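# Tighten the loose nut using the impact wrench

## Task

Use the impact wrench to tighten the nut that sits loose on the cylinder.

## Robot and tools

Robot: two six-joint arms with parallel grippers, named left_arm and right_arm. Shared scene frame: origin on the tabletop midway between the arms, +x out over the table, +z up, left_arm on the +y side. The names are labels only and do not match image sides. Base positions: left_arm (+0.034, +0.351, 0) m with quat_wxyz (+0.998, 0, 0, -0.066); right_arm (+0.031, -0.334, 0) m with quat_wxyz (+1.000, 0, 0, +0.020).

Joint order, used in every row and every per-arm list: waist (joint1), shoulder (joint2), elbow (joint3), wrist pitch (joint4), wrist yaw (joint5), wrist roll (joint6), then the gripper opening. Stated ranges in rad: waist -2.618 to 3.054, shoulder 0.000 to 3.142, elbow 0.000 to 3.142, wrist pitch -1.571 to 1.571, wrist yaw -1.571 to 1.571, wrist roll -2.094 to 2.094. The true ends can differ from these by up to 0.036 rad either way.

Gripper: the fingers point along the gripper's +z axis and close along its y axis. end_effector_position is the pinch point between the pads, about 1 cm short of the fingertips. The printed position may be off, more so when the arm is stretched far.

Row format: one flat list of 14 numbers, each in [-1, 1]. Both arms are always included. Order: left_arm's 6 joint values and its opening, then right_arm's 6 joint values and its opening. Each joint value is a scaled offset, not an absolute angle. 1.0 equals 1.202 rad for the waist, 1.258 for the shoulder, 1.238 for the elbow, 2.073 for wrist pitch, and 2.022 for wrist yaw and wrist roll. The opening is absolute: +1 fully open, -1 closed.

execute_actions(actions): a list of up to 15 actions. Each action is a table of up to 15 rows, one row per 1/30 s control step. If a table has fewer than 15 rows, its last row is repeated to fill 15 steps. Within an action, joint offsets are measured from the angles at the start of that action, not from the previous row. For the first action in a call, the reference is the angles in this scene's latest report. An empty list just returns the current state and images. Refusals: an action is refused for both arms if it would send a joint more than 0.036 rad beyond its range. If any action in a call is malformed, or the first one fails that range check, the whole call is rejected and nothing moves. A joint asked to go past its real end stops at that end, and the result may say "joint sent to its limit". If that line is missing, the joint may still be near its end.

move(target, speed, blocking): target is one 14-number row as above. Its joint numbers are offsets from the "Joint positions" in the latest result that shows them. Every joint of both arms follows a path that finishes at the same moment, so grippers travel in curves. speed is the top rate in rad/s of the joint with the farthest to go: 0.01 to 2, default 0.5. Paths take between 0.5 and 10 s; a move that would run longer is cut off at 10 s. The opening values are applied at the start. The paths do not avoid obstacles or the other arm. With blocking=false, the result comes back after 0.5 s while the arm keeps going; until a result shows the move has ended, new rows and moves are refused, so call wait or stop first. The extra "move:" line reports: how it ended (done, off_target, moving, held, fault); limits=held or limits=none; and, for each arm, the joint farthest from its target. A faster move, or a target set further past a contact, gives a harder hit or push. To keep pressing as hard as before, send offsets that lead from Joint positions to Joint targets.

wait(seconds): 0 to 10. The arms keep their last commands and any running move carries on; the wait returns early if that move ends.

stop(): brakes a running move. Braking needs room, more after a fast move. The fingers are not braked.

zoom_image(camera, region): camera is cam_high, cam_left_wrist or cam_right_wrist, each 504x504. region is [x0, y0, x1, y1] in pixels from the top-left corner, at most 504 by 504.

read_manual(section): returns only licence texts ("licences").

finished_scene(scene): ends the numbered scene for good and reports whether the goal was met. Only call it once the nut is tight and will stay so.

Result lines: the state line gives each arm's end_effector_position (m) and end_effector_quat_wxyz in the scene frame. Joint positions (rad) and Joint velocities (rad/s) come per arm in joint order, followed by the pad gap in m (0.094 when fully open). Joint targets shows the angles the joints are currently being driven toward. grip_measured is the measured opening on the commanded -1..1 scale and may be off by about 1 mm. "joint command not followed" means a clearance check altered or blocked joint targets on some steps; the rest of the row still ran. FAULT or OVER-TEMPERATURE FAULT lines mean an arm stopped. MOTOR HOT appears from 75 °C.

Motion caps: on each step, a joint's target may lead its measured angle by at most 0.202 rad (waist), 0.258 (shoulder), 0.238 (elbow), 0.573 (wrist pitch), or 0.522 (yaw, roll). Targets are also scaled back so the gripper never aims more than 70 mm from where it is. Large changes therefore take several actions, and an unfinished motion may need to be commanded again.

Holding: arms sag under all-zero offsets. In the first call of a reply, command them back to the angles you want, then send zeros, adding more if a joint stays short. To grip, command about 0.03 below grip_measured; smaller margins grip more lightly. Finger force tops out near 50-62 N per pad and is lower on very thin parts.

Cameras: the calibration gives K, distortion and T_world_to_cam for each camera. cam_high is at about (-0.247, 0.030, 0.932). The wrist cameras ride on their hands. Expect errors of a few degrees and millimetres.

Avoid: dropping the wrench, letting it slip, knocking anything off the table, slamming into things, pushing very hard, and letting the arms collide or press on each other. Holding loads heats the motors: 90 °C pauses that arm and 100 °C makes it fall. Objects may occasionally get a brief external tug.

Each tool is called after "Call:" by a JSON object that holds its "op" and its "data".

## Session

Call:
{"op": "execute_actions", "data": {"actions": []}}

Scene clock: 0.00 s.
left_arm: end_effector_position=(+0.0535, +0.5272, +0.1161) grip_measured=+1.000 end_effector_quat_wxyz=(-0.076, -0.426, +0.891, +0.137) | right_arm: end_effector_position=(+0.6261, -0.2467, +0.3684) grip_measured=+1.000 end_effector_quat_wxyz=(+0.627, -0.376, +0.620, -0.286)
Joint names: [waist, shoulder, elbow, wrist pitch, wrist yaw, wrist roll]
Joint positions: left_arm=[ 1.276  1.105  0.87  -1.272 -0.309  0.262  0.094] | right_arm=[ 0.113  1.884  1.688  0.146  0.037 -0.971  0.094]
Joint velocities: left_arm=[ 0.002 -0.017  0.007  0.037  0.022 -0.066  0.   ] | right_arm=[-0.002 -0.022  0.002  0.066  0.022 -0.066  0.   ]
Motor temperatures (°C, as the motors report them): left_arm=[17 19 17 18 18 19] | right_arm=[17 16 17 17 17 17]
Joint targets: left_arm=[1.276 1.098 0.881 -1.267 -0.313 0.259] | right_arm=[0.113 1.884 1.689 0.128 0.036 -0.967]

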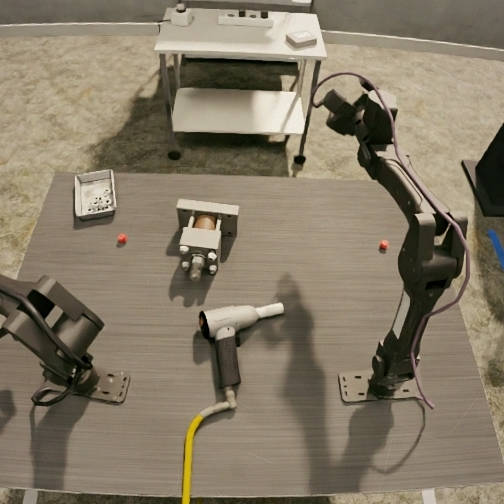

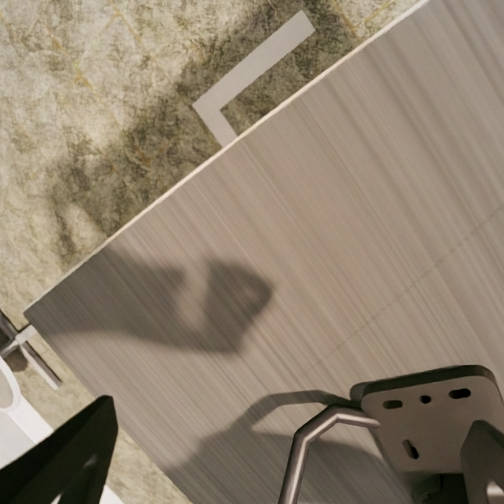

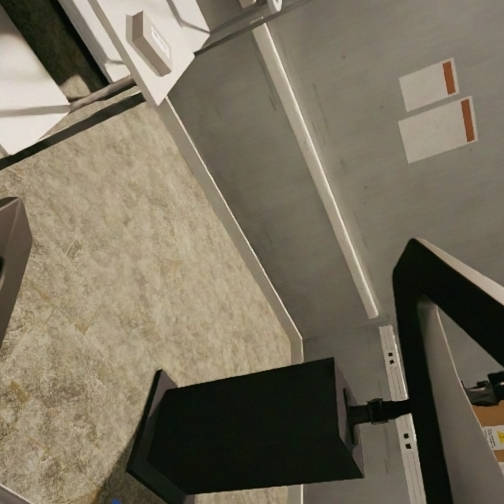

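Call:
{"op": "zoom_image", "data": {"camera": "cam_high", "region": [150, 180, 270, 300]}}

Call:
{"op": "zoom_image", "data": {"camera": "cam_high", "region": [170, 280, 310, 420]}}

Region (150, 180, 270, 300) of cam_high's 504x504 image, scaled by 4.200, with more detail than that image has.

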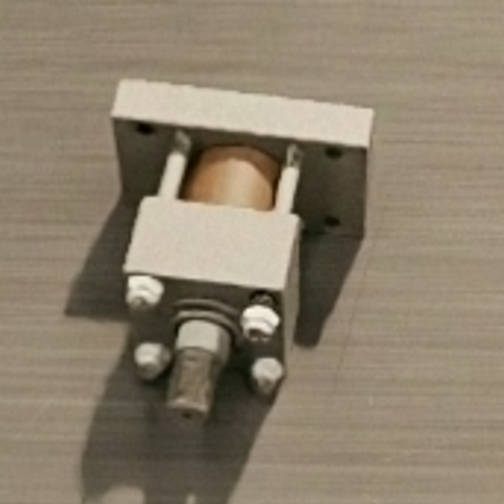

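Region (170, 280, 310, 420) of cam_high's 504x504 image, scaled by 3.600, with more detail than that image has.

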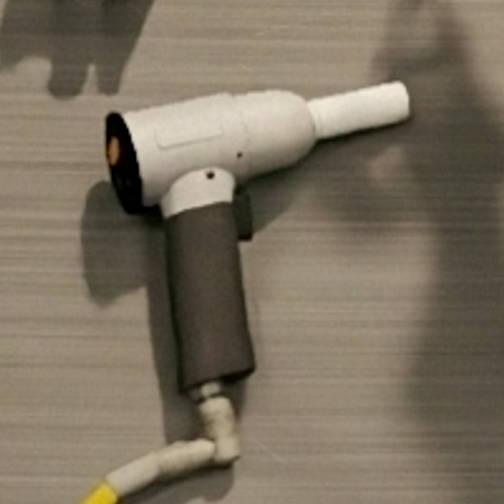

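Call:
{"op": "move", "data": {"target": [0,0,0,0,0,0,1, 0.5,0.1335,0.1826,-0.7617,-0.018,0.6,1], "speed": 1.0}}

Call:
{"op": "move", "data": {"target": [0,0,0,0,0,0,1, 0.557,0,0,0,0,0.516,1], "speed": 1.0}}

Scene clock: 36.00 s.
left_arm: end_effector_position=(+0.0535, +0.5272, +0.1161) grip_measured=+1.000 end_effector_quat_wxyz=(-0.076, -0.426, +0.891, +0.137) | right_arm: end_effector_position=(+0.3166, -0.0649, +0.1312) grip_measured=+1.000 end_effector_quat_wxyz=(+0.007, -0.256, +0.967, +0.002)
Joint names: [waist, shoulder, elbow, wrist pitch, wrist yaw, wrist roll]
Joint positions: left_arm=[ 1.276  1.105  0.87  -1.272 -0.309  0.262  0.094] | right_arm=[ 0.713  2.034  1.892 -1.415  0.003  0.236  0.094]
Joint velocities: left_arm=[-0.007  0.017 -0.007  0.022 -0.022  0.037  0.   ] | right_arm=[ 0.027 -0.007  0.002 -0.081 -0.022 -0.022  0.   ]
Motor temperatures (°C, as the motors report them): left_arm=[17 19 19 18 18 19] | right_arm=[17 21 19 21 17 17]
Joint targets: left_arm=[1.276 1.105 0.870 -1.272 -0.309 0.262] | right_arm=[0.714 2.052 1.914 -1.434 0.000 0.242]
move: off_target (right_arm); limits=none; left_arm: farthest joint: the waist, 0.000 radians from its target (0.000 radians at the start); right_arm: farthest joint: the elbow, 0.022 radians from its target (0.226 radians at the start)
camera_calibration (this result's frames):
cam_right_wrist: T_world_to_cam=[[0.617671, -0.786246, 0.0172866, -0.253291], [-0.585868, -0.445369, 0.677056, 0.0673418], [-0.524634, -0.428326, -0.735728, 0.338543], [0, 0, 0, 1]] pos_world=[0.373515, -0.0241507, 0.20786]

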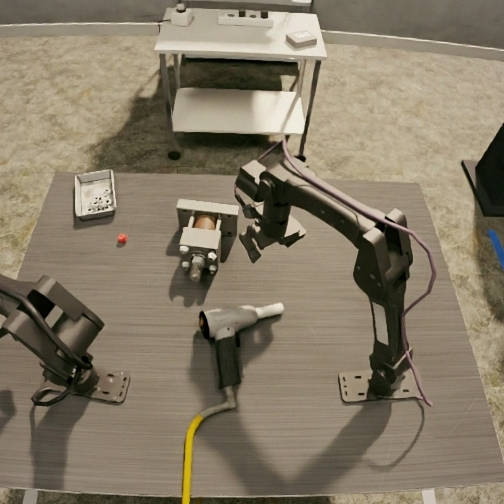

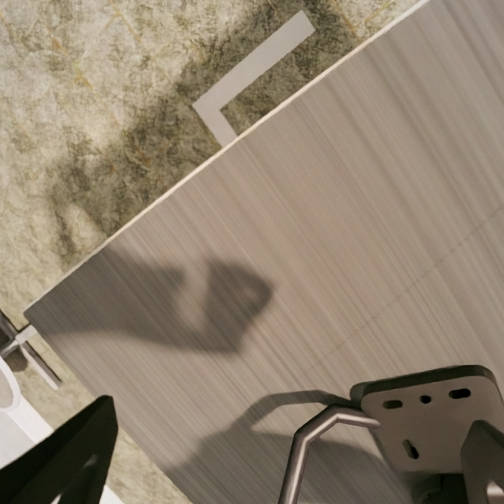

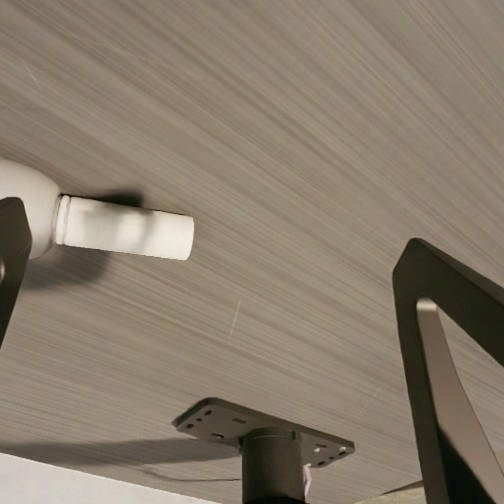

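Scene clock: 38.00 s.
left_arm: end_effector_position=(+0.0535, +0.5272, +0.1161) grip_measured=+1.000 end_effector_quat_wxyz=(-0.076, -0.426, +0.891, +0.137) | right_arm: end_effector_position=(+0.0860, +0.0546, +0.1312) grip_measured=+1.000 end_effector_quat_wxyz=(+0.001, -0.077, +0.997, +0.007)
Joint names: [waist, shoulder, elbow, wrist pitch, wrist yaw, wrist roll]
Joint positions: left_arm=[ 1.276  1.105  0.87  -1.272 -0.309  0.262  0.094] | right_arm=[ 1.386  2.034  1.892 -1.415 -0.001  1.273  0.094]
Joint velocities: left_arm=[-0.007  0.017  0.007 -0.037 -0.066 -0.037  0.   ] | right_arm=[-0.012  0.017 -0.007 -0.007 -0.007 -0.022  0.   ]
Motor temperatures (°C, as the motors report them): left_arm=[17 19 19 18 18 19] | right_arm=[17 21 19 21 17 17]
Joint targets: left_arm=[1.276 1.105 0.870 -1.272 -0.309 0.262] | right_arm=[1.383 2.034 1.892 -1.415 0.003 1.280]
move: done; limits=none; left_arm: farthest joint: the waist, 0.000 radians from its target (0.000 radians at the start); right_arm: farthest joint: the wrist roll, 0.006 radians from its target (1.043 radians at the start)
camera_calibration (this result's frames):
cam_right_wrist: T_world_to_cam=[[0.29725, -0.954798, 0.00182648, 0.0219485], [-0.696796, -0.21562, 0.684093, -0.0184557], [-0.652777, -0.204619, -0.729392, 0.26673], [0, 0, 0, 1]] pos_world=[0.154731, 0.071555, 0.207136]

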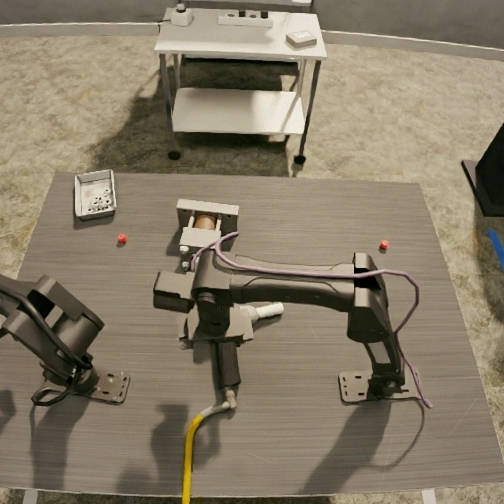

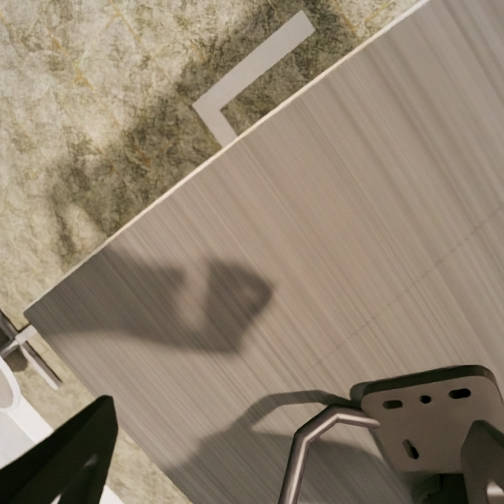

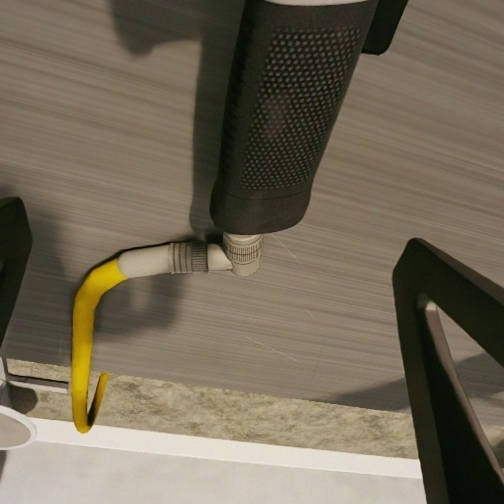

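Call:
{"op": "move", "data": {"target": [0,0,0,0,0,0,1, -0.078,-0.047,-0.232,0.103,0,-0.046,1]}}

Scene clock: 48.37 s.
left_arm: end_effector_position=(+0.0535, +0.5272, +0.1161) grip_measured=+1.000 end_effector_quat_wxyz=(-0.076, -0.426, +0.891, +0.137) | right_arm: end_effector_position=(+0.1155, +0.0310, +0.0770) grip_measured=+1.000 end_effector_quat_wxyz=(-0.003, -0.077, +0.997, -0.008)
Joint names: [waist, shoulder, elbow, wrist pitch, wrist yaw, wrist roll]
Joint positions: left_arm=[ 1.276  1.105  0.87  -1.272 -0.309  0.262  0.094] | right_arm=[ 1.299  1.995  1.621 -1.212 -0.002  1.186  0.094]
Joint velocities: left_arm=[-0.002  0.022 -0.012 -0.037  0.022 -0.007  0.   ] | right_arm=[ 0.012  0.017  0.007  0.066 -0.037 -0.007  0.   ]
Motor temperatures (°C, as the motors report them): left_arm=[17 19 19 18 18 19] | right_arm=[17 22 18 20 17 17]
Joint targets: left_arm=[1.276 1.105 0.870 -1.272 -0.309 0.262] | right_arm=[1.292 1.974 1.604 -1.201 -0.001 1.180]
move: done; limits=none; left_arm: farthest joint: the waist, 0.000 radians from its target (0.000 radians at the start); right_arm: farthest joint: the shoulder, 0.020 radians from its target (0.059 radians at the start)
camera_calibration (this result's frames):
cam_right_wrist: T_world_to_cam=[[0.297352, -0.954346, 0.0283998, -0.0113579], [-0.692573, -0.195123, 0.694457, 0.0321581], [-0.65721, -0.226167, -0.718974, 0.242028], [0, 0, 0, 1]] pos_world=[0.184712, 0.0501741, 0.152002]

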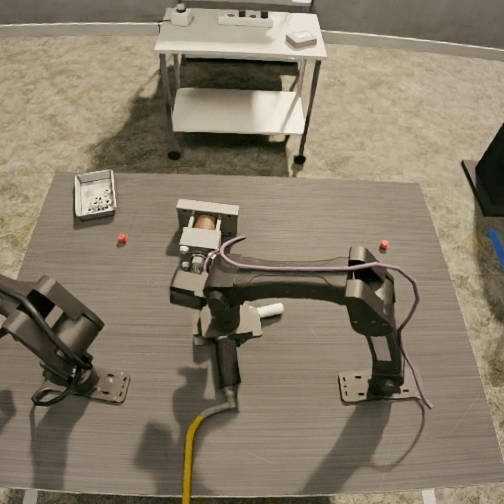

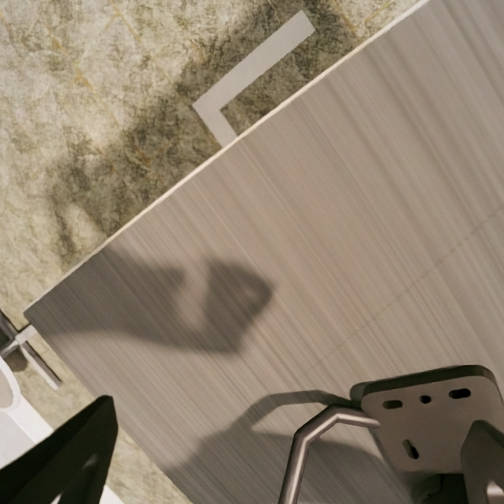

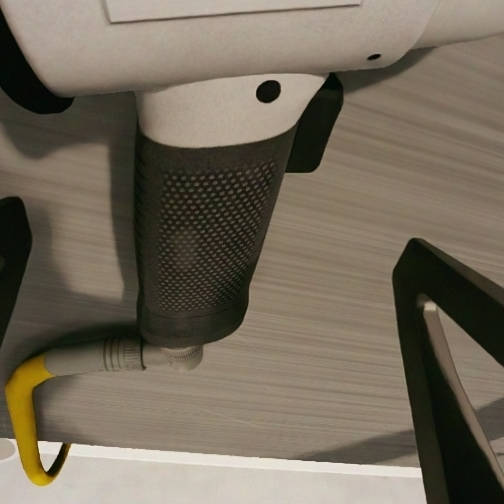

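Call:
{"op": "move", "data": {"target": [0,0,0,0,0,0,1, -0.018,0.025,-0.135,0.096,0,-0.01,1], "speed": 0.2}}

Scene clock: 54.23 s.
left_arm: end_effector_position=(+0.0535, +0.5272, +0.1161) grip_measured=+1.000 end_effector_quat_wxyz=(-0.076, -0.426, +0.891, +0.137) | right_arm: end_effector_position=(+0.1197, +0.0301, +0.0341) grip_measured=+1.000 end_effector_quat_wxyz=(-0.000, -0.078, +0.997, +0.003)
Joint names: [waist, shoulder, elbow, wrist pitch, wrist yaw, wrist roll]
Joint positions: left_arm=[ 1.276  1.105  0.87  -1.272 -0.309  0.262  0.094] | right_arm=[ 1.287  2.012  1.47  -1.025 -0.002  1.171  0.094]
Joint velocities: left_arm=[ 0.002 -0.007  0.007 -0.081  0.051 -0.022  0.   ] | right_arm=[ 0.007  0.007 -0.012 -0.022  0.022  0.007  0.   ]
Motor temperatures (°C, as the motors report them): left_arm=[17 19 19 18 18 19] | right_arm=[17 22 18 19 17 17]
Joint targets: left_arm=[1.276 1.105 0.870 -1.272 -0.309 0.262] | right_arm=[1.277 2.027 1.454 -1.013 -0.002 1.166]
move: done; limits=none; left_arm: farthest joint: the waist, 0.000 radians from its target (0.000 radians at the start); right_arm: farthest joint: the elbow, 0.016 radians from its target (0.167 radians at the start)
camera_calibration (this result's frames):
cam_right_wrist: T_world_to_cam=[[0.300181, -0.95383, 0.00995272, -0.0119926], [-0.694794, -0.211486, 0.687412, 0.0656434], [-0.653569, -0.213263, -0.7262, 0.213184], [0, 0, 0, 1]] pos_world=[0.188539, 0.047908, 0.109809]

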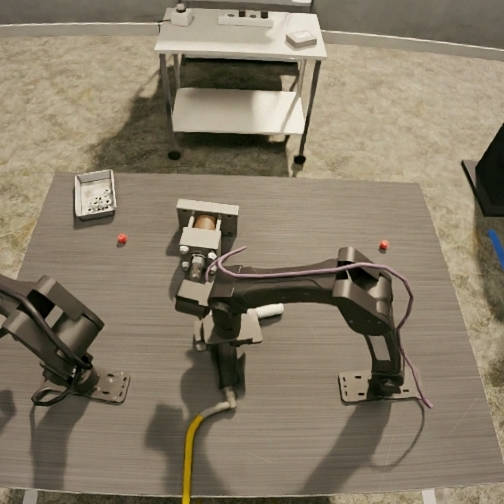

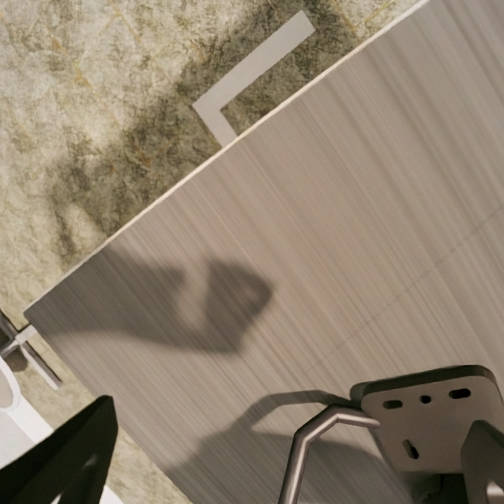

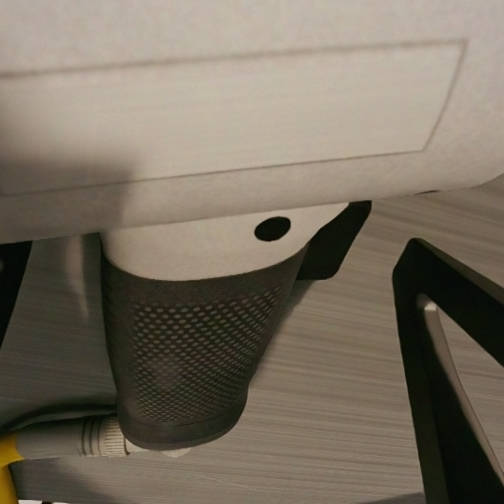

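Call:
{"op": "move", "data": {"target": [0,0,0,0,0,0,1, 0,0.015,-0.03,0.018,0,-0.04,0.3], "speed": 0.2}}

Call:
{"op": "move", "data": {"target": [0,0,0,0,0,0,1, 0,0,0,0,0,0,0.1]}}

Scene clock: 58.63 s.
left_arm: end_effector_position=(+0.0535, +0.5272, +0.1161) grip_measured=+1.000 end_effector_quat_wxyz=(-0.076, -0.426, +0.891, +0.137) | right_arm: end_effector_position=(+0.1193, +0.0326, +0.0300) grip_measured=+0.302 end_effector_quat_wxyz=(+0.002, -0.116, +0.993, +0.010)
Joint names: [waist, shoulder, elbow, wrist pitch, wrist yaw, wrist roll]
Joint positions: left_arm=[ 1.276  1.105  0.87  -1.272 -0.309  0.262  0.094] | right_arm=[ 1.289  2.012  1.453 -0.993 -0.003  1.097  0.061]
Joint velocities: left_arm=[ 0.002  0.012 -0.002  0.051 -0.022 -0.007  0.   ] | right_arm=[ 0.007  0.002  0.007  0.037  0.037 -0.037 -0.001]
Motor temperatures (°C, as the motors report them): left_arm=[17 19 19 18 18 19] | right_arm=[17 22 18 19 17 17]
Joint targets: left_arm=[1.276 1.105 0.870 -1.272 -0.309 0.262] | right_arm=[1.287 2.030 1.433 -0.987 -0.003 1.091]
move: off_target (right_arm); limits=none; left_arm: farthest joint: the waist, 0.000 radians from its target (0.000 radians at the start); right_arm: farthest joint: the elbow, 0.021 radians from its target (0.037 radians at the start)
camera_calibration (this result's frames):
cam_right_wrist: T_world_to_cam=[[0.372003, -0.928229, -0.00222779, -0.0184455], [-0.678769, -0.273663, 0.681455, 0.0690367], [-0.633156, -0.251991, -0.731857, 0.209467], [0, 0, 0, 1]] pos_world=[0.186347, 0.0545551, 0.106214]

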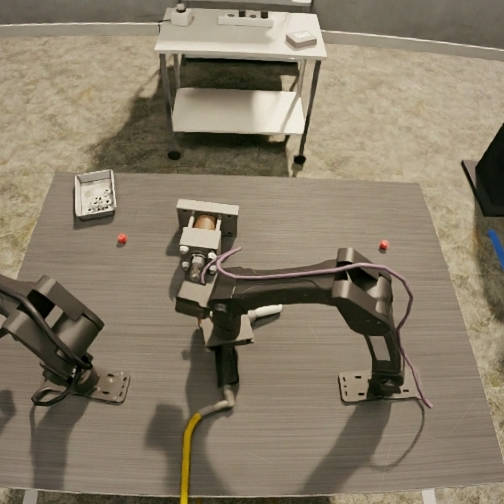

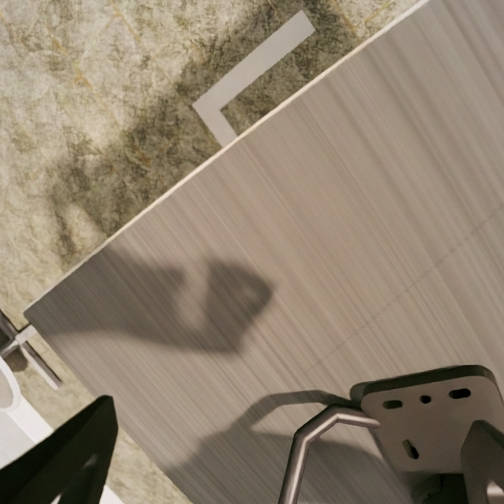

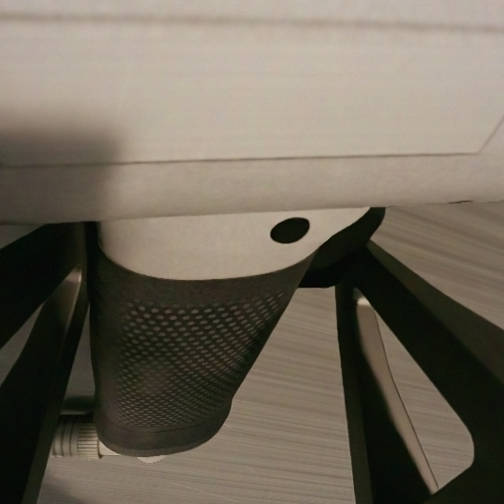

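Scene clock: 59.57 s.
left_arm: end_effector_position=(+0.0535, +0.5272, +0.1161) grip_measured=+1.000 end_effector_quat_wxyz=(-0.076, -0.426, +0.891, +0.137) | right_arm: end_effector_position=(+0.1207, +0.0375, +0.0349) grip_measured=+0.102 end_effector_quat_wxyz=(+0.008, -0.119, +0.993, +0.020)
Joint names: [waist, shoulder, elbow, wrist pitch, wrist yaw, wrist roll]
Joint positions: left_arm=[ 1.276  1.105  0.87  -1.272 -0.309  0.262  0.094] | right_arm=[ 1.29   2.004  1.461 -0.985  0.001  1.092  0.052]
Joint velocities: left_arm=[-0.002 -0.012  0.007  0.051 -0.095  0.022  0.   ] | right_arm=[-0.022  0.017  0.012  0.051  0.037  0.037  0.   ]
Motor temperatures (°C, as the motors report them): left_arm=[17 19 19 18 18 19] | right_arm=[17 22 18 19 17 17]
Joint targets: left_arm=[1.276 1.105 0.870 -1.272 -0.309 0.262] | right_arm=[1.289 2.012 1.454 -0.993 -0.003 1.097]
move: done; limits=none; left_arm: farthest joint: the waist, 0.000 radians from its target (0.000 radians at the start); right_arm: farthest joint: the shoulder, 0.008 radians from its target (0.000 radians at the start)
camera_calibration (this result's frames):
cam_right_wrist: T_world_to_cam=[[0.378003, -0.925607, -0.0190902, -0.014687], [-0.683376, -0.292872, 0.668748, 0.0697514], [-0.624589, -0.239743, -0.743244, 0.214078], [0, 0, 0, 1]] pos_world=[0.186929, 0.0581577, 0.112186]

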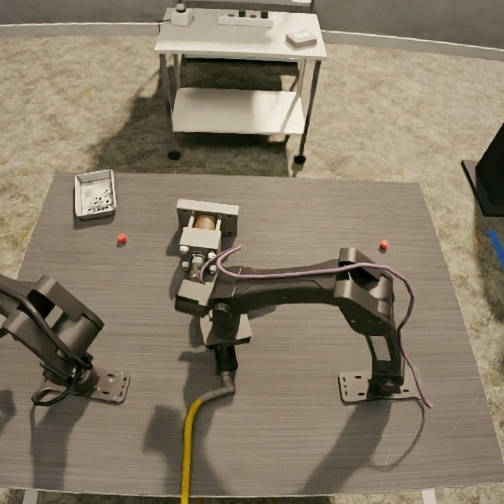

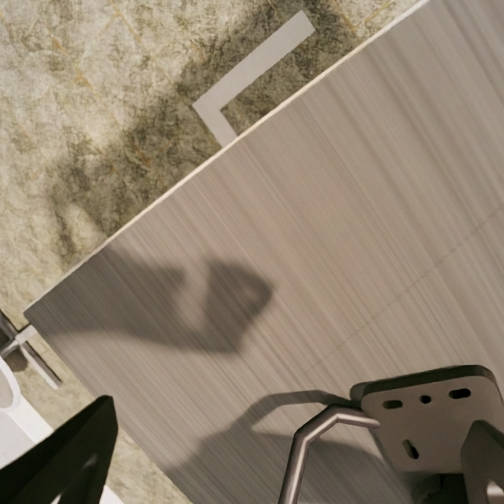

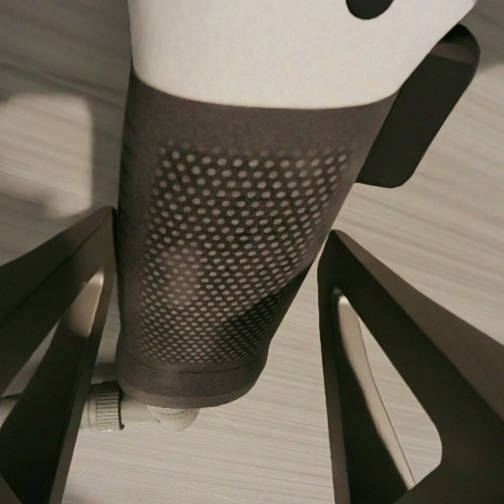

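Call:
{"op": "move", "data": {"target": [0,0,0,0,0,0,1, 0,0.03,-0.025,0,0,0,0.1], "speed": 0.2}}

Call:
{"op": "move", "data": {"target": [0,0,0,0,0,0,1, 0,0,0,0,0,0,-0.1]}}

Scene clock: 63.57 s.
left_arm: end_effector_position=(+0.0535, +0.5272, +0.1161) grip_measured=+1.000 end_effector_quat_wxyz=(-0.076, -0.426, +0.891, +0.137) | right_arm: end_effector_position=(+0.1204, +0.0377, +0.0286) grip_measured=+0.102 end_effector_quat_wxyz=(+0.005, -0.119, +0.993, +0.015)
Joint names: [waist, shoulder, elbow, wrist pitch, wrist yaw, wrist roll]
Joint positions: left_arm=[ 1.276  1.105  0.87  -1.272 -0.309  0.262  0.094] | right_arm=[ 1.29   2.021  1.461 -0.979 -0.001  1.092  0.052]
Joint velocities: left_arm=[-0.002  0.007 -0.002 -0.022  0.037  0.095  0.   ] | right_arm=[-0.017  0.012 -0.007  0.095 -0.007 -0.081 -0.   ]
Motor temperatures (°C, as the motors report them): left_arm=[17 19 19 18 18 19] | right_arm=[17 22 18 19 17 17]
Joint targets: left_arm=[1.276 1.105 0.870 -1.272 -0.309 0.262] | right_arm=[1.290 2.041 1.430 -0.985 0.001 1.092]
move: off_target (right_arm); limits=none; left_arm: farthest joint: the waist, 0.000 radians from its target (0.000 radians at the start); right_arm: farthest joint: the elbow, 0.031 radians from its target (0.031 radians at the start)
camera_calibration (this result's frames):
cam_right_wrist: T_world_to_cam=[[0.377648, -0.925881, -0.0112605, -0.0147108], [-0.680448, -0.285748, 0.674788, 0.0730015], [-0.627991, -0.24717, -0.737926, 0.209783], [0, 0, 0, 1]] pos_world=[0.186971, 0.0590917, 0.105378]

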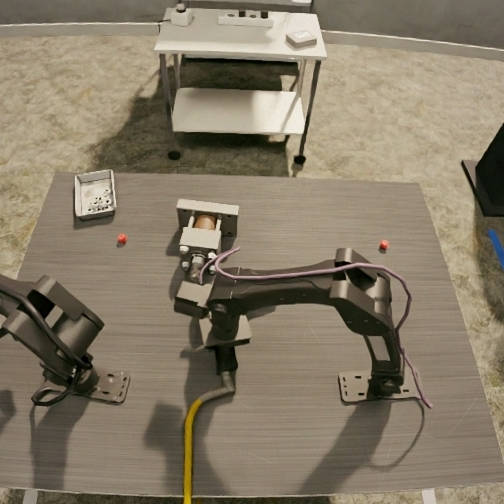

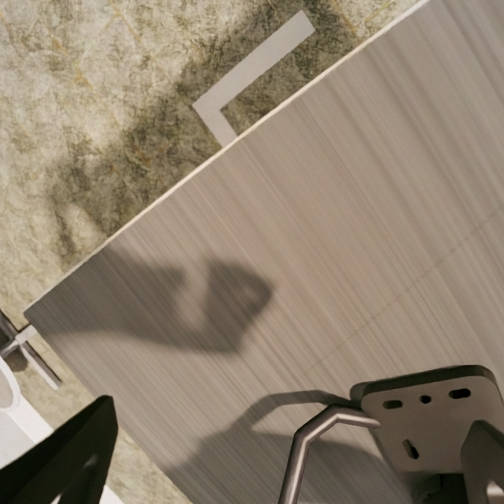

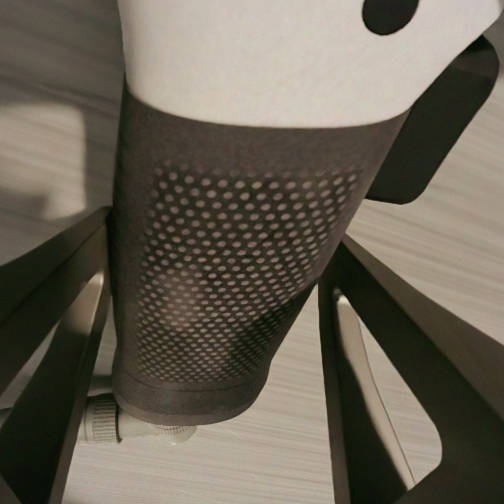

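Scene clock: 64.07 s.
left_arm: end_effector_position=(+0.0535, +0.5272, +0.1161) grip_measured=+1.000 end_effector_quat_wxyz=(-0.076, -0.426, +0.891, +0.137) | right_arm: end_effector_position=(+0.1199, +0.0386, +0.0286) grip_measured=-0.030 end_effector_quat_wxyz=(+0.004, -0.118, +0.993, +0.017)
Joint names: [waist, shoulder, elbow, wrist pitch, wrist yaw, wrist roll]
Joint positions: left_arm=[ 1.276  1.105  0.87  -1.272 -0.309  0.262  0.094] | right_arm=[ 1.29   2.021  1.461 -0.976 -0.005  1.095  0.046]
Joint velocities: left_arm=[ 0.007 -0.002 -0.007  0.037  0.051  0.022  0.   ] | right_arm=[ 0.012 -0.007  0.007 -0.007 -0.022  0.081  0.   ]
Motor temperatures (°C, as the motors report them): left_arm=[17 19 19 18 18 19] | right_arm=[17 22 18 19 17 17]
Joint targets: left_arm=[1.276 1.105 0.870 -1.272 -0.309 0.262] | right_arm=[1.290 2.021 1.461 -0.979 -0.001 1.092]
move: done; limits=none; left_arm: farthest joint: the waist, 0.000 radians from its target (0.000 radians at the start); right_arm: farthest joint: the wrist yaw, 0.004 radians from its target (0.000 radians at the start)
camera_calibration (this result's frames):
cam_right_wrist: T_world_to_cam=[[0.375605, -0.926642, -0.0160057, -0.0132875], [-0.679004, -0.2869, 0.675753, 0.0727567], [-0.630773, -0.242949, -0.736954, 0.209866], [0, 0, 0, 1]] pos_world=[0.186771, 0.0595479, 0.105284]

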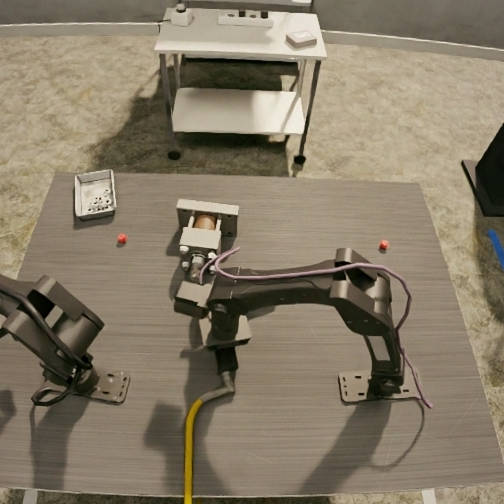

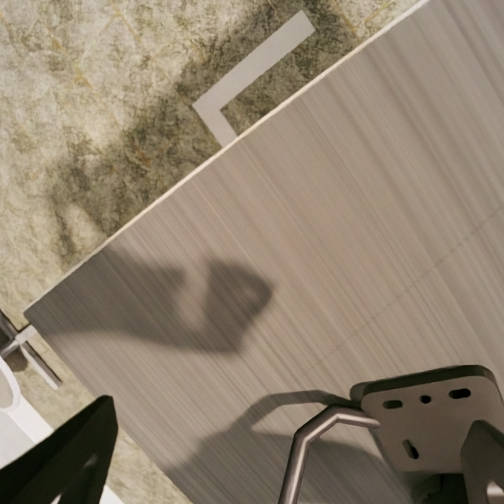

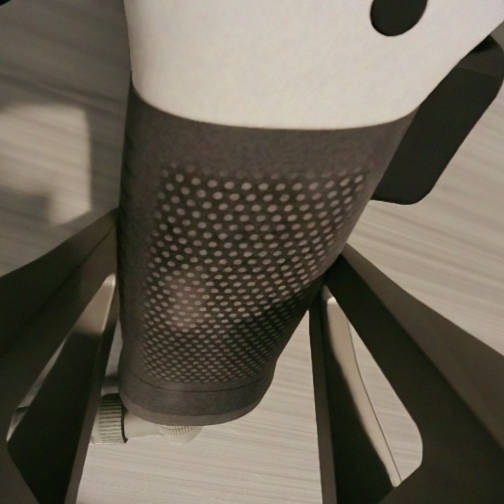

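Call:
{"op": "move", "data": {"target": [0,0,0,0,0,0,1, 0.062,-0.075,0.12,-0.112,0,0,-0.1], "speed": 0.2}}

Call:
{"op": "move", "data": {"target": [0,0,0,0,0,0,1, 0,0,0.01,0,0,-0.48,-0.1], "speed": 0.4}}

Scene clock: 70.93 s.
left_arm: end_effector_position=(+0.0535, +0.5272, +0.1161) grip_measured=+1.000 end_effector_quat_wxyz=(-0.076, -0.426, +0.891, +0.137) | right_arm: end_effector_position=(+0.0897, +0.0349, +0.0615) grip_measured=-0.030 end_effector_quat_wxyz=(-0.017, -0.147, +0.989, +0.001)
Joint names: [waist, shoulder, elbow, wrist pitch, wrist yaw, wrist roll]
Joint positions: left_arm=[ 1.276  1.105  0.87  -1.272 -0.309  0.262  0.094] | right_arm=[ 1.353  1.994  1.556 -1.143 -0.033  1.1    0.046]
Joint velocities: left_arm=[ 0.002 -0.002  0.007 -0.066 -0.022 -0.022  0.   ] | right_arm=[ 0.002 -0.022 -0.002 -0.037 -0.037 -0.081  0.   ]
Motor temperatures (°C, as the motors report them): left_arm=[17 19 19 18 18 19] | right_arm=[17 23 18 19 17 17]
Joint targets: left_arm=[1.276 1.105 0.870 -1.272 -0.309 0.262] | right_arm=[1.365 1.927 1.609 -1.208 -0.005 1.095]
move: off_target (right_arm); limits=none; left_arm: farthest joint: the waist, 0.000 radians from its target (0.000 radians at the start); right_arm: farthest joint: the shoulder, 0.067 radians from its target (0.094 radians at the start)
camera_calibration (this result's frames):
cam_right_wrist: T_world_to_cam=[[0.428776, -0.903404, 0.00353507, -0.0115812], [-0.636335, -0.299236, 0.711011, 0.0233694], [-0.641272, -0.307114, -0.703172, 0.215278], [0, 0, 0, 1]] pos_world=[0.157888, 0.0626452, 0.134803]

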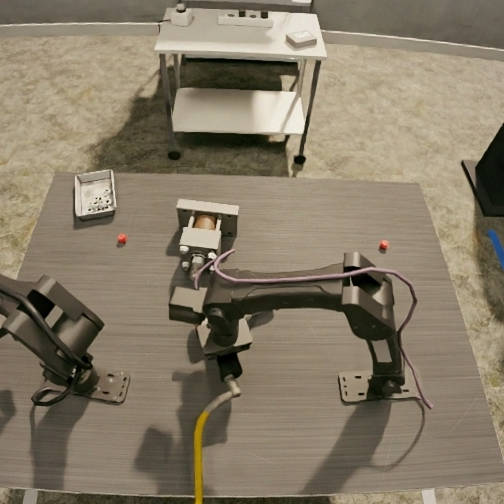

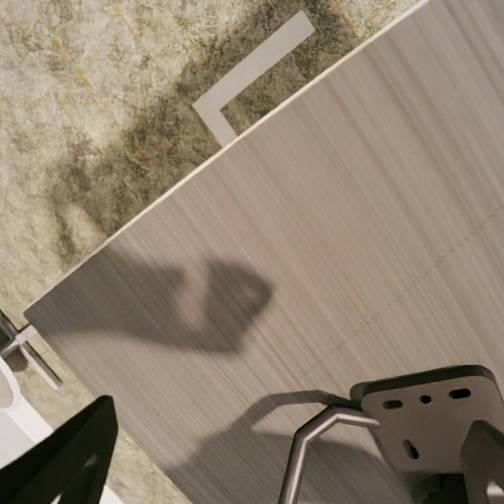

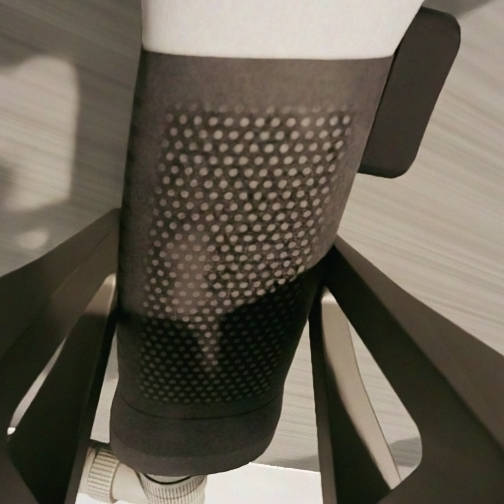

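Scene clock: 74.03 s.
left_arm: end_effector_position=(+0.0535, +0.5272, +0.1161) grip_measured=+1.000 end_effector_quat_wxyz=(-0.076, -0.426, +0.891, +0.137) | right_arm: end_effector_position=(+0.0961, +0.0299, +0.0550) grip_measured=-0.030 end_effector_quat_wxyz=(-0.015, -0.561, +0.828, -0.010)
Joint names: [waist, shoulder, elbow, wrist pitch, wrist yaw, wrist roll]
Joint positions: left_arm=[ 1.276  1.105  0.87  -1.272 -0.309  0.262  0.094] | right_arm=[ 1.346  2.009  1.551 -1.148 -0.008  0.196  0.046]
Joint velocities: left_arm=[-0.002 -0.002 -0.007  0.051 -0.007 -0.081  0.   ] | right_arm=[-0.022  0.002 -0.002  0.125  0.125 -0.022 -0.   ]
Motor temperatures (°C, as the motors report them): left_arm=[17 19 19 18 18 19] | right_arm=[17 23 19 19 17 17]
Joint targets: left_arm=[1.276 1.105 0.870 -1.272 -0.309 0.262] | right_arm=[1.353 1.994 1.569 -1.143 -0.033 0.129]
move: off_target (right_arm); limits=none; left_arm: farthest joint: the waist, 0.000 radians from its target (0.000 radians at the start); right_arm: farthest joint: the wrist roll, 0.066 radians from its target (0.970 radians at the start)
camera_calibration (this result's frames):
cam_right_wrist: T_world_to_cam=[[0.973388, -0.228997, 0.0087663, -0.091608], [-0.166667, -0.681154, 0.712917, -0.00327795], [-0.157284, -0.695406, -0.701193, 0.178265], [0, 0, 0, 1]] pos_world=[0.116662, 0.100756, 0.128138]

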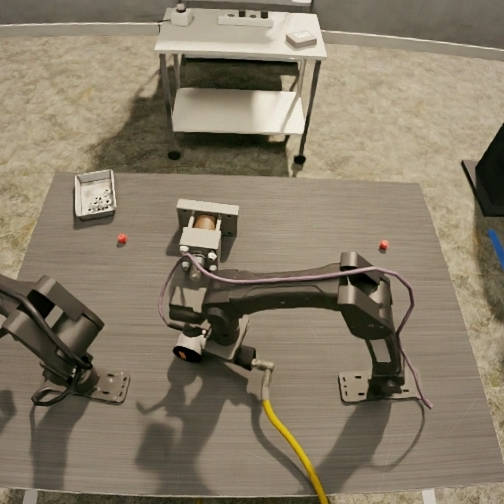

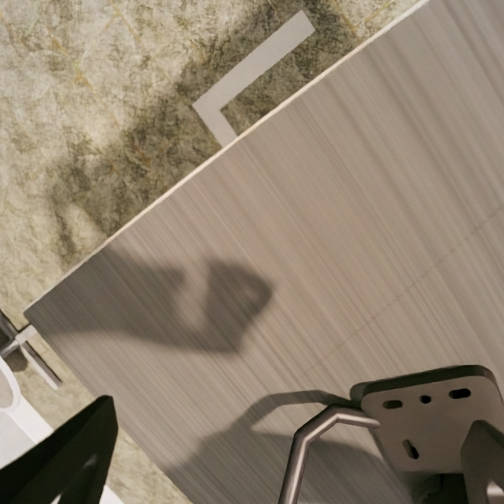

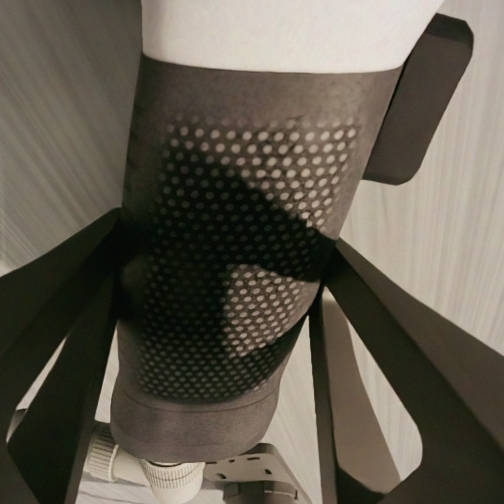

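Call:
{"op": "move", "data": {"target": [0,0,0,0,0,0,1, 0,0.01,-0.08,0.07,0,-0.05,-0.1], "speed": 0.2}}

Call:
{"op": "move", "data": {"target": [0,0,0,0,0,0,1, 0,0,0,0,0,0,0.8]}}

Call:
{"op": "move", "data": {"target": [0,0,0,0,0,0,1, 0,-0.5,-0.2,-0.1,0,0,0.8]}}

Scene clock: 79.97 s.
left_arm: end_effector_position=(+0.0535, +0.5272, +0.1161) grip_measured=+1.000 end_effector_quat_wxyz=(-0.076, -0.426, +0.891, +0.137) | right_arm: end_effector_position=(+0.0954, +0.0197, +0.0331) grip_measured=-0.030 end_effector_quat_wxyz=(-0.021, -0.573, +0.819, -0.019)
Joint names: [waist, shoulder, elbow, wrist pitch, wrist yaw, wrist roll]
Joint positions: left_arm=[ 1.276  1.105  0.87  -1.272 -0.309  0.262  0.094] | right_arm=[ 1.345  2.014  1.468 -1.082 -0.002  0.166  0.046]
Joint velocities: left_arm=[-0.007 -0.002  0.002 -0.007 -0.037 -0.066  0.   ] | right_arm=[-0.007 -0.012 -0.002  0.007  0.022 -0.022 -0.001]
Motor temperatures (°C, as the motors report them): left_arm=[17 19 19 18 18 19] | right_arm=[17 23 19 19 17 18]
Joint targets: left_arm=[1.276 1.105 0.870 -1.272 -0.309 0.262] | right_arm=[1.346 2.021 1.453 -1.003 -0.008 0.095]
move: off_target (right_arm); limits=none; left_arm: farthest joint: the waist, 0.000 radians from its target (0.000 radians at the start); right_arm: farthest joint: the wrist pitch, 0.079 radians from its target (0.145 radians at the start)
camera_calibration (this result's frames):
cam_right_wrist: T_world_to_cam=[[0.979735, -0.199818, 0.0138252, -0.0943972], [-0.146747, -0.669115, 0.728526, 0.00264444], [-0.136322, -0.715792, -0.684878, 0.15347], [0, 0, 0, 1]] pos_world=[0.113794, 0.0927595, 0.104487]

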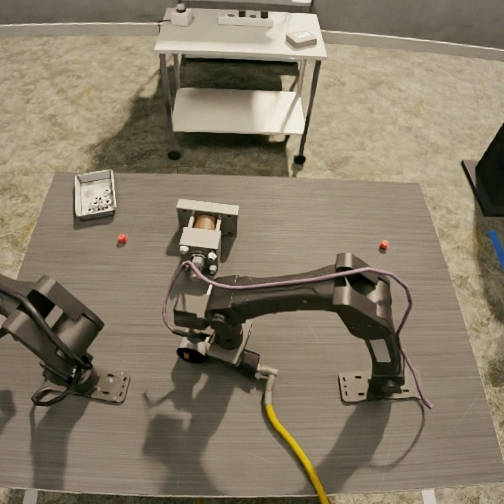

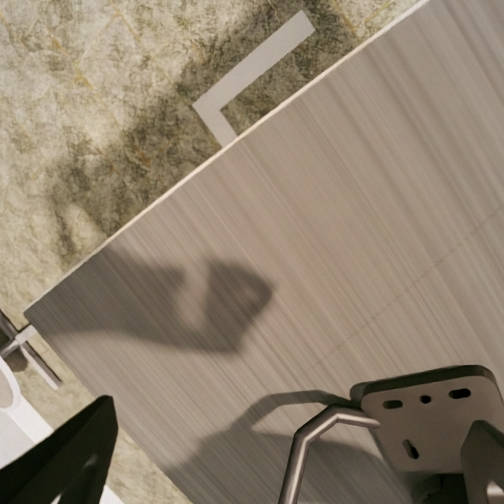

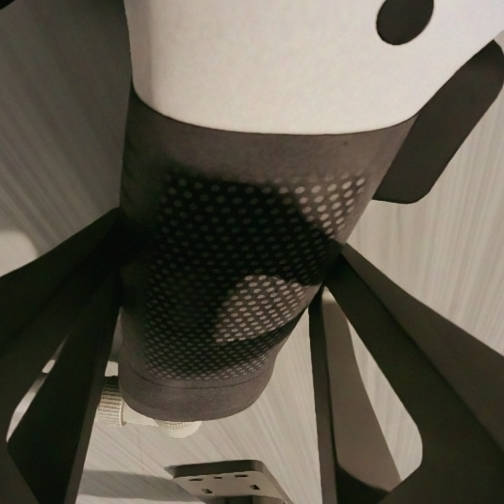

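Scene clock: 80.47 s.
left_arm: end_effector_position=(+0.0535, +0.5272, +0.1161) grip_measured=+1.000 end_effector_quat_wxyz=(-0.076, -0.426, +0.891, +0.137) | right_arm: end_effector_position=(+0.0952, +0.0200, +0.0330) grip_measured=+0.798 end_effector_quat_wxyz=(-0.022, -0.572, +0.820, -0.018)
Joint names: [waist, shoulder, elbow, wrist pitch, wrist yaw, wrist roll]
Joint positions: left_arm=[ 1.276  1.105  0.87  -1.272 -0.309  0.262  0.094] | right_arm=[ 1.345  2.014  1.468 -1.081 -0.004  0.169  0.084]
Joint velocities: left_arm=[-0.012 -0.007 -0.007  0.007  0.051  0.051  0.   ] | right_arm=[-0.007 -0.007  0.012 -0.007 -0.066  0.051  0.001]
Motor temperatures (°C, as the motors report them): left_arm=[17 19 19 18 18 19] | right_arm=[17 23 19 19 17 18]
Joint targets: left_arm=[1.276 1.105 0.870 -1.272 -0.309 0.262] | right_arm=[1.345 2.014 1.468 -1.082 -0.002 0.166]
move: done; limits=none; left_arm: farthest joint: the waist, 0.000 radians from its target (0.000 radians at the start); right_arm: farthest joint: the wrist roll, 0.003 radians from its target (0.000 radians at the start)
camera_calibration (this result's frames):
cam_right_wrist: T_world_to_cam=[[0.979119, -0.202906, 0.012456, -0.0939547], [-0.148031, -0.669645, 0.727779, 0.00300198], [-0.13933, -0.714426, -0.685699, 0.153951], [0, 0, 0, 1]] pos_world=[0.113887, 0.0929331, 0.10455]

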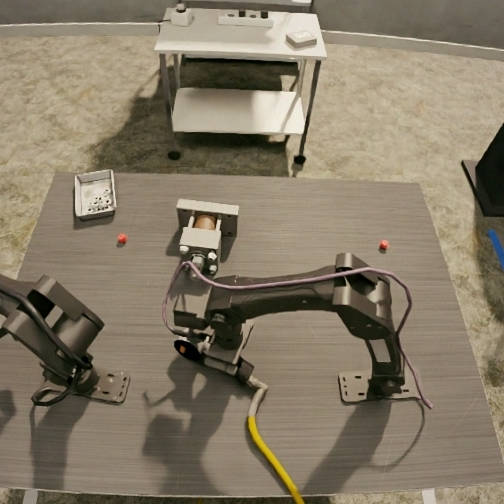

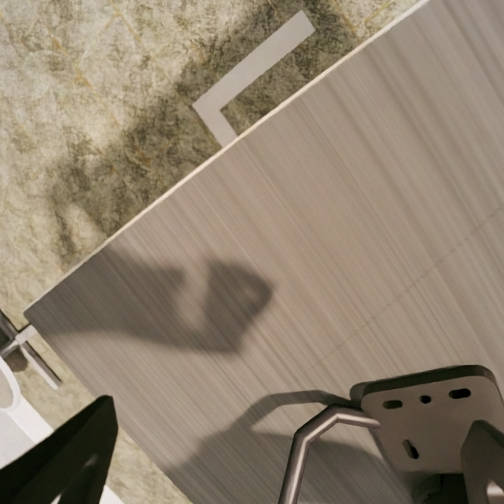

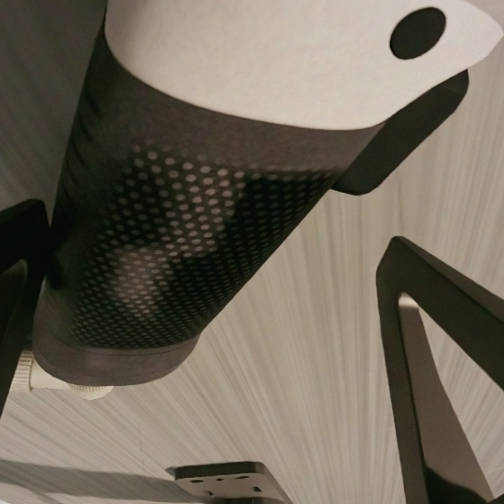

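Scene clock: 82.13 s.
left_arm: end_effector_position=(+0.0535, +0.5272, +0.1161) grip_measured=+1.000 end_effector_quat_wxyz=(-0.076, -0.426, +0.891, +0.137) | right_arm: end_effector_position=(+0.0773, -0.0756, +0.1544) grip_measured=+0.798 end_effector_quat_wxyz=(+0.051, -0.570, +0.818, +0.053)
Joint names: [waist, shoulder, elbow, wrist pitch, wrist yaw, wrist roll]
Joint positions: left_arm=[ 1.276  1.105  0.87  -1.272 -0.309  0.262  0.094] | right_arm=[ 1.345  1.397  1.242 -1.267 -0.004  0.169  0.084]
Joint velocities: left_arm=[ 0.017  0.002 -0.002  0.022 -0.037 -0.022  0.   ] | right_arm=[ 0.002  0.012  0.002 -0.022 -0.037  0.007 -0.   ]
Motor temperatures (°C, as the motors report them): left_arm=[17 19 19 18 18 19] | right_arm=[17 23 19 19 17 18]
Joint targets: left_arm=[1.276 1.105 0.870 -1.272 -0.309 0.262] | right_arm=[1.345 1.385 1.220 -1.288 -0.004 0.169]
move: off_target (right_arm); limits=none; left_arm: farthest joint: the waist, 0.000 radians from its target (0.000 radians at the start); right_arm: farthest joint: the elbow, 0.022 radians from its target (0.248 radians at the start)
camera_calibration (this result's frames):
cam_right_wrist: T_world_to_cam=[[0.97873, -0.204989, 0.00812415, -0.0968668], [-0.172584, -0.801309, 0.572816, -0.136082], [-0.110911, -0.562035, -0.819643, 0.196394], [0, 0, 0, 1]] pos_world=[0.0931031, -0.0185203, 0.23971]

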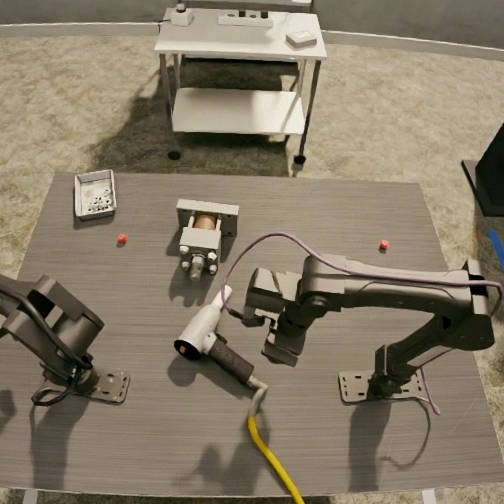

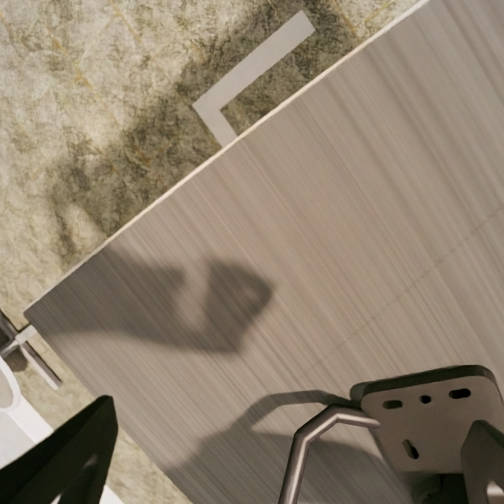

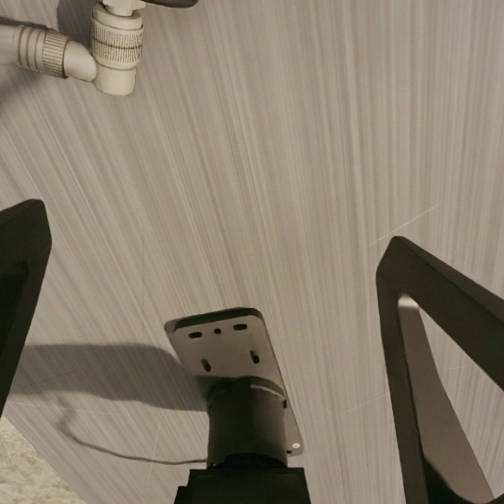

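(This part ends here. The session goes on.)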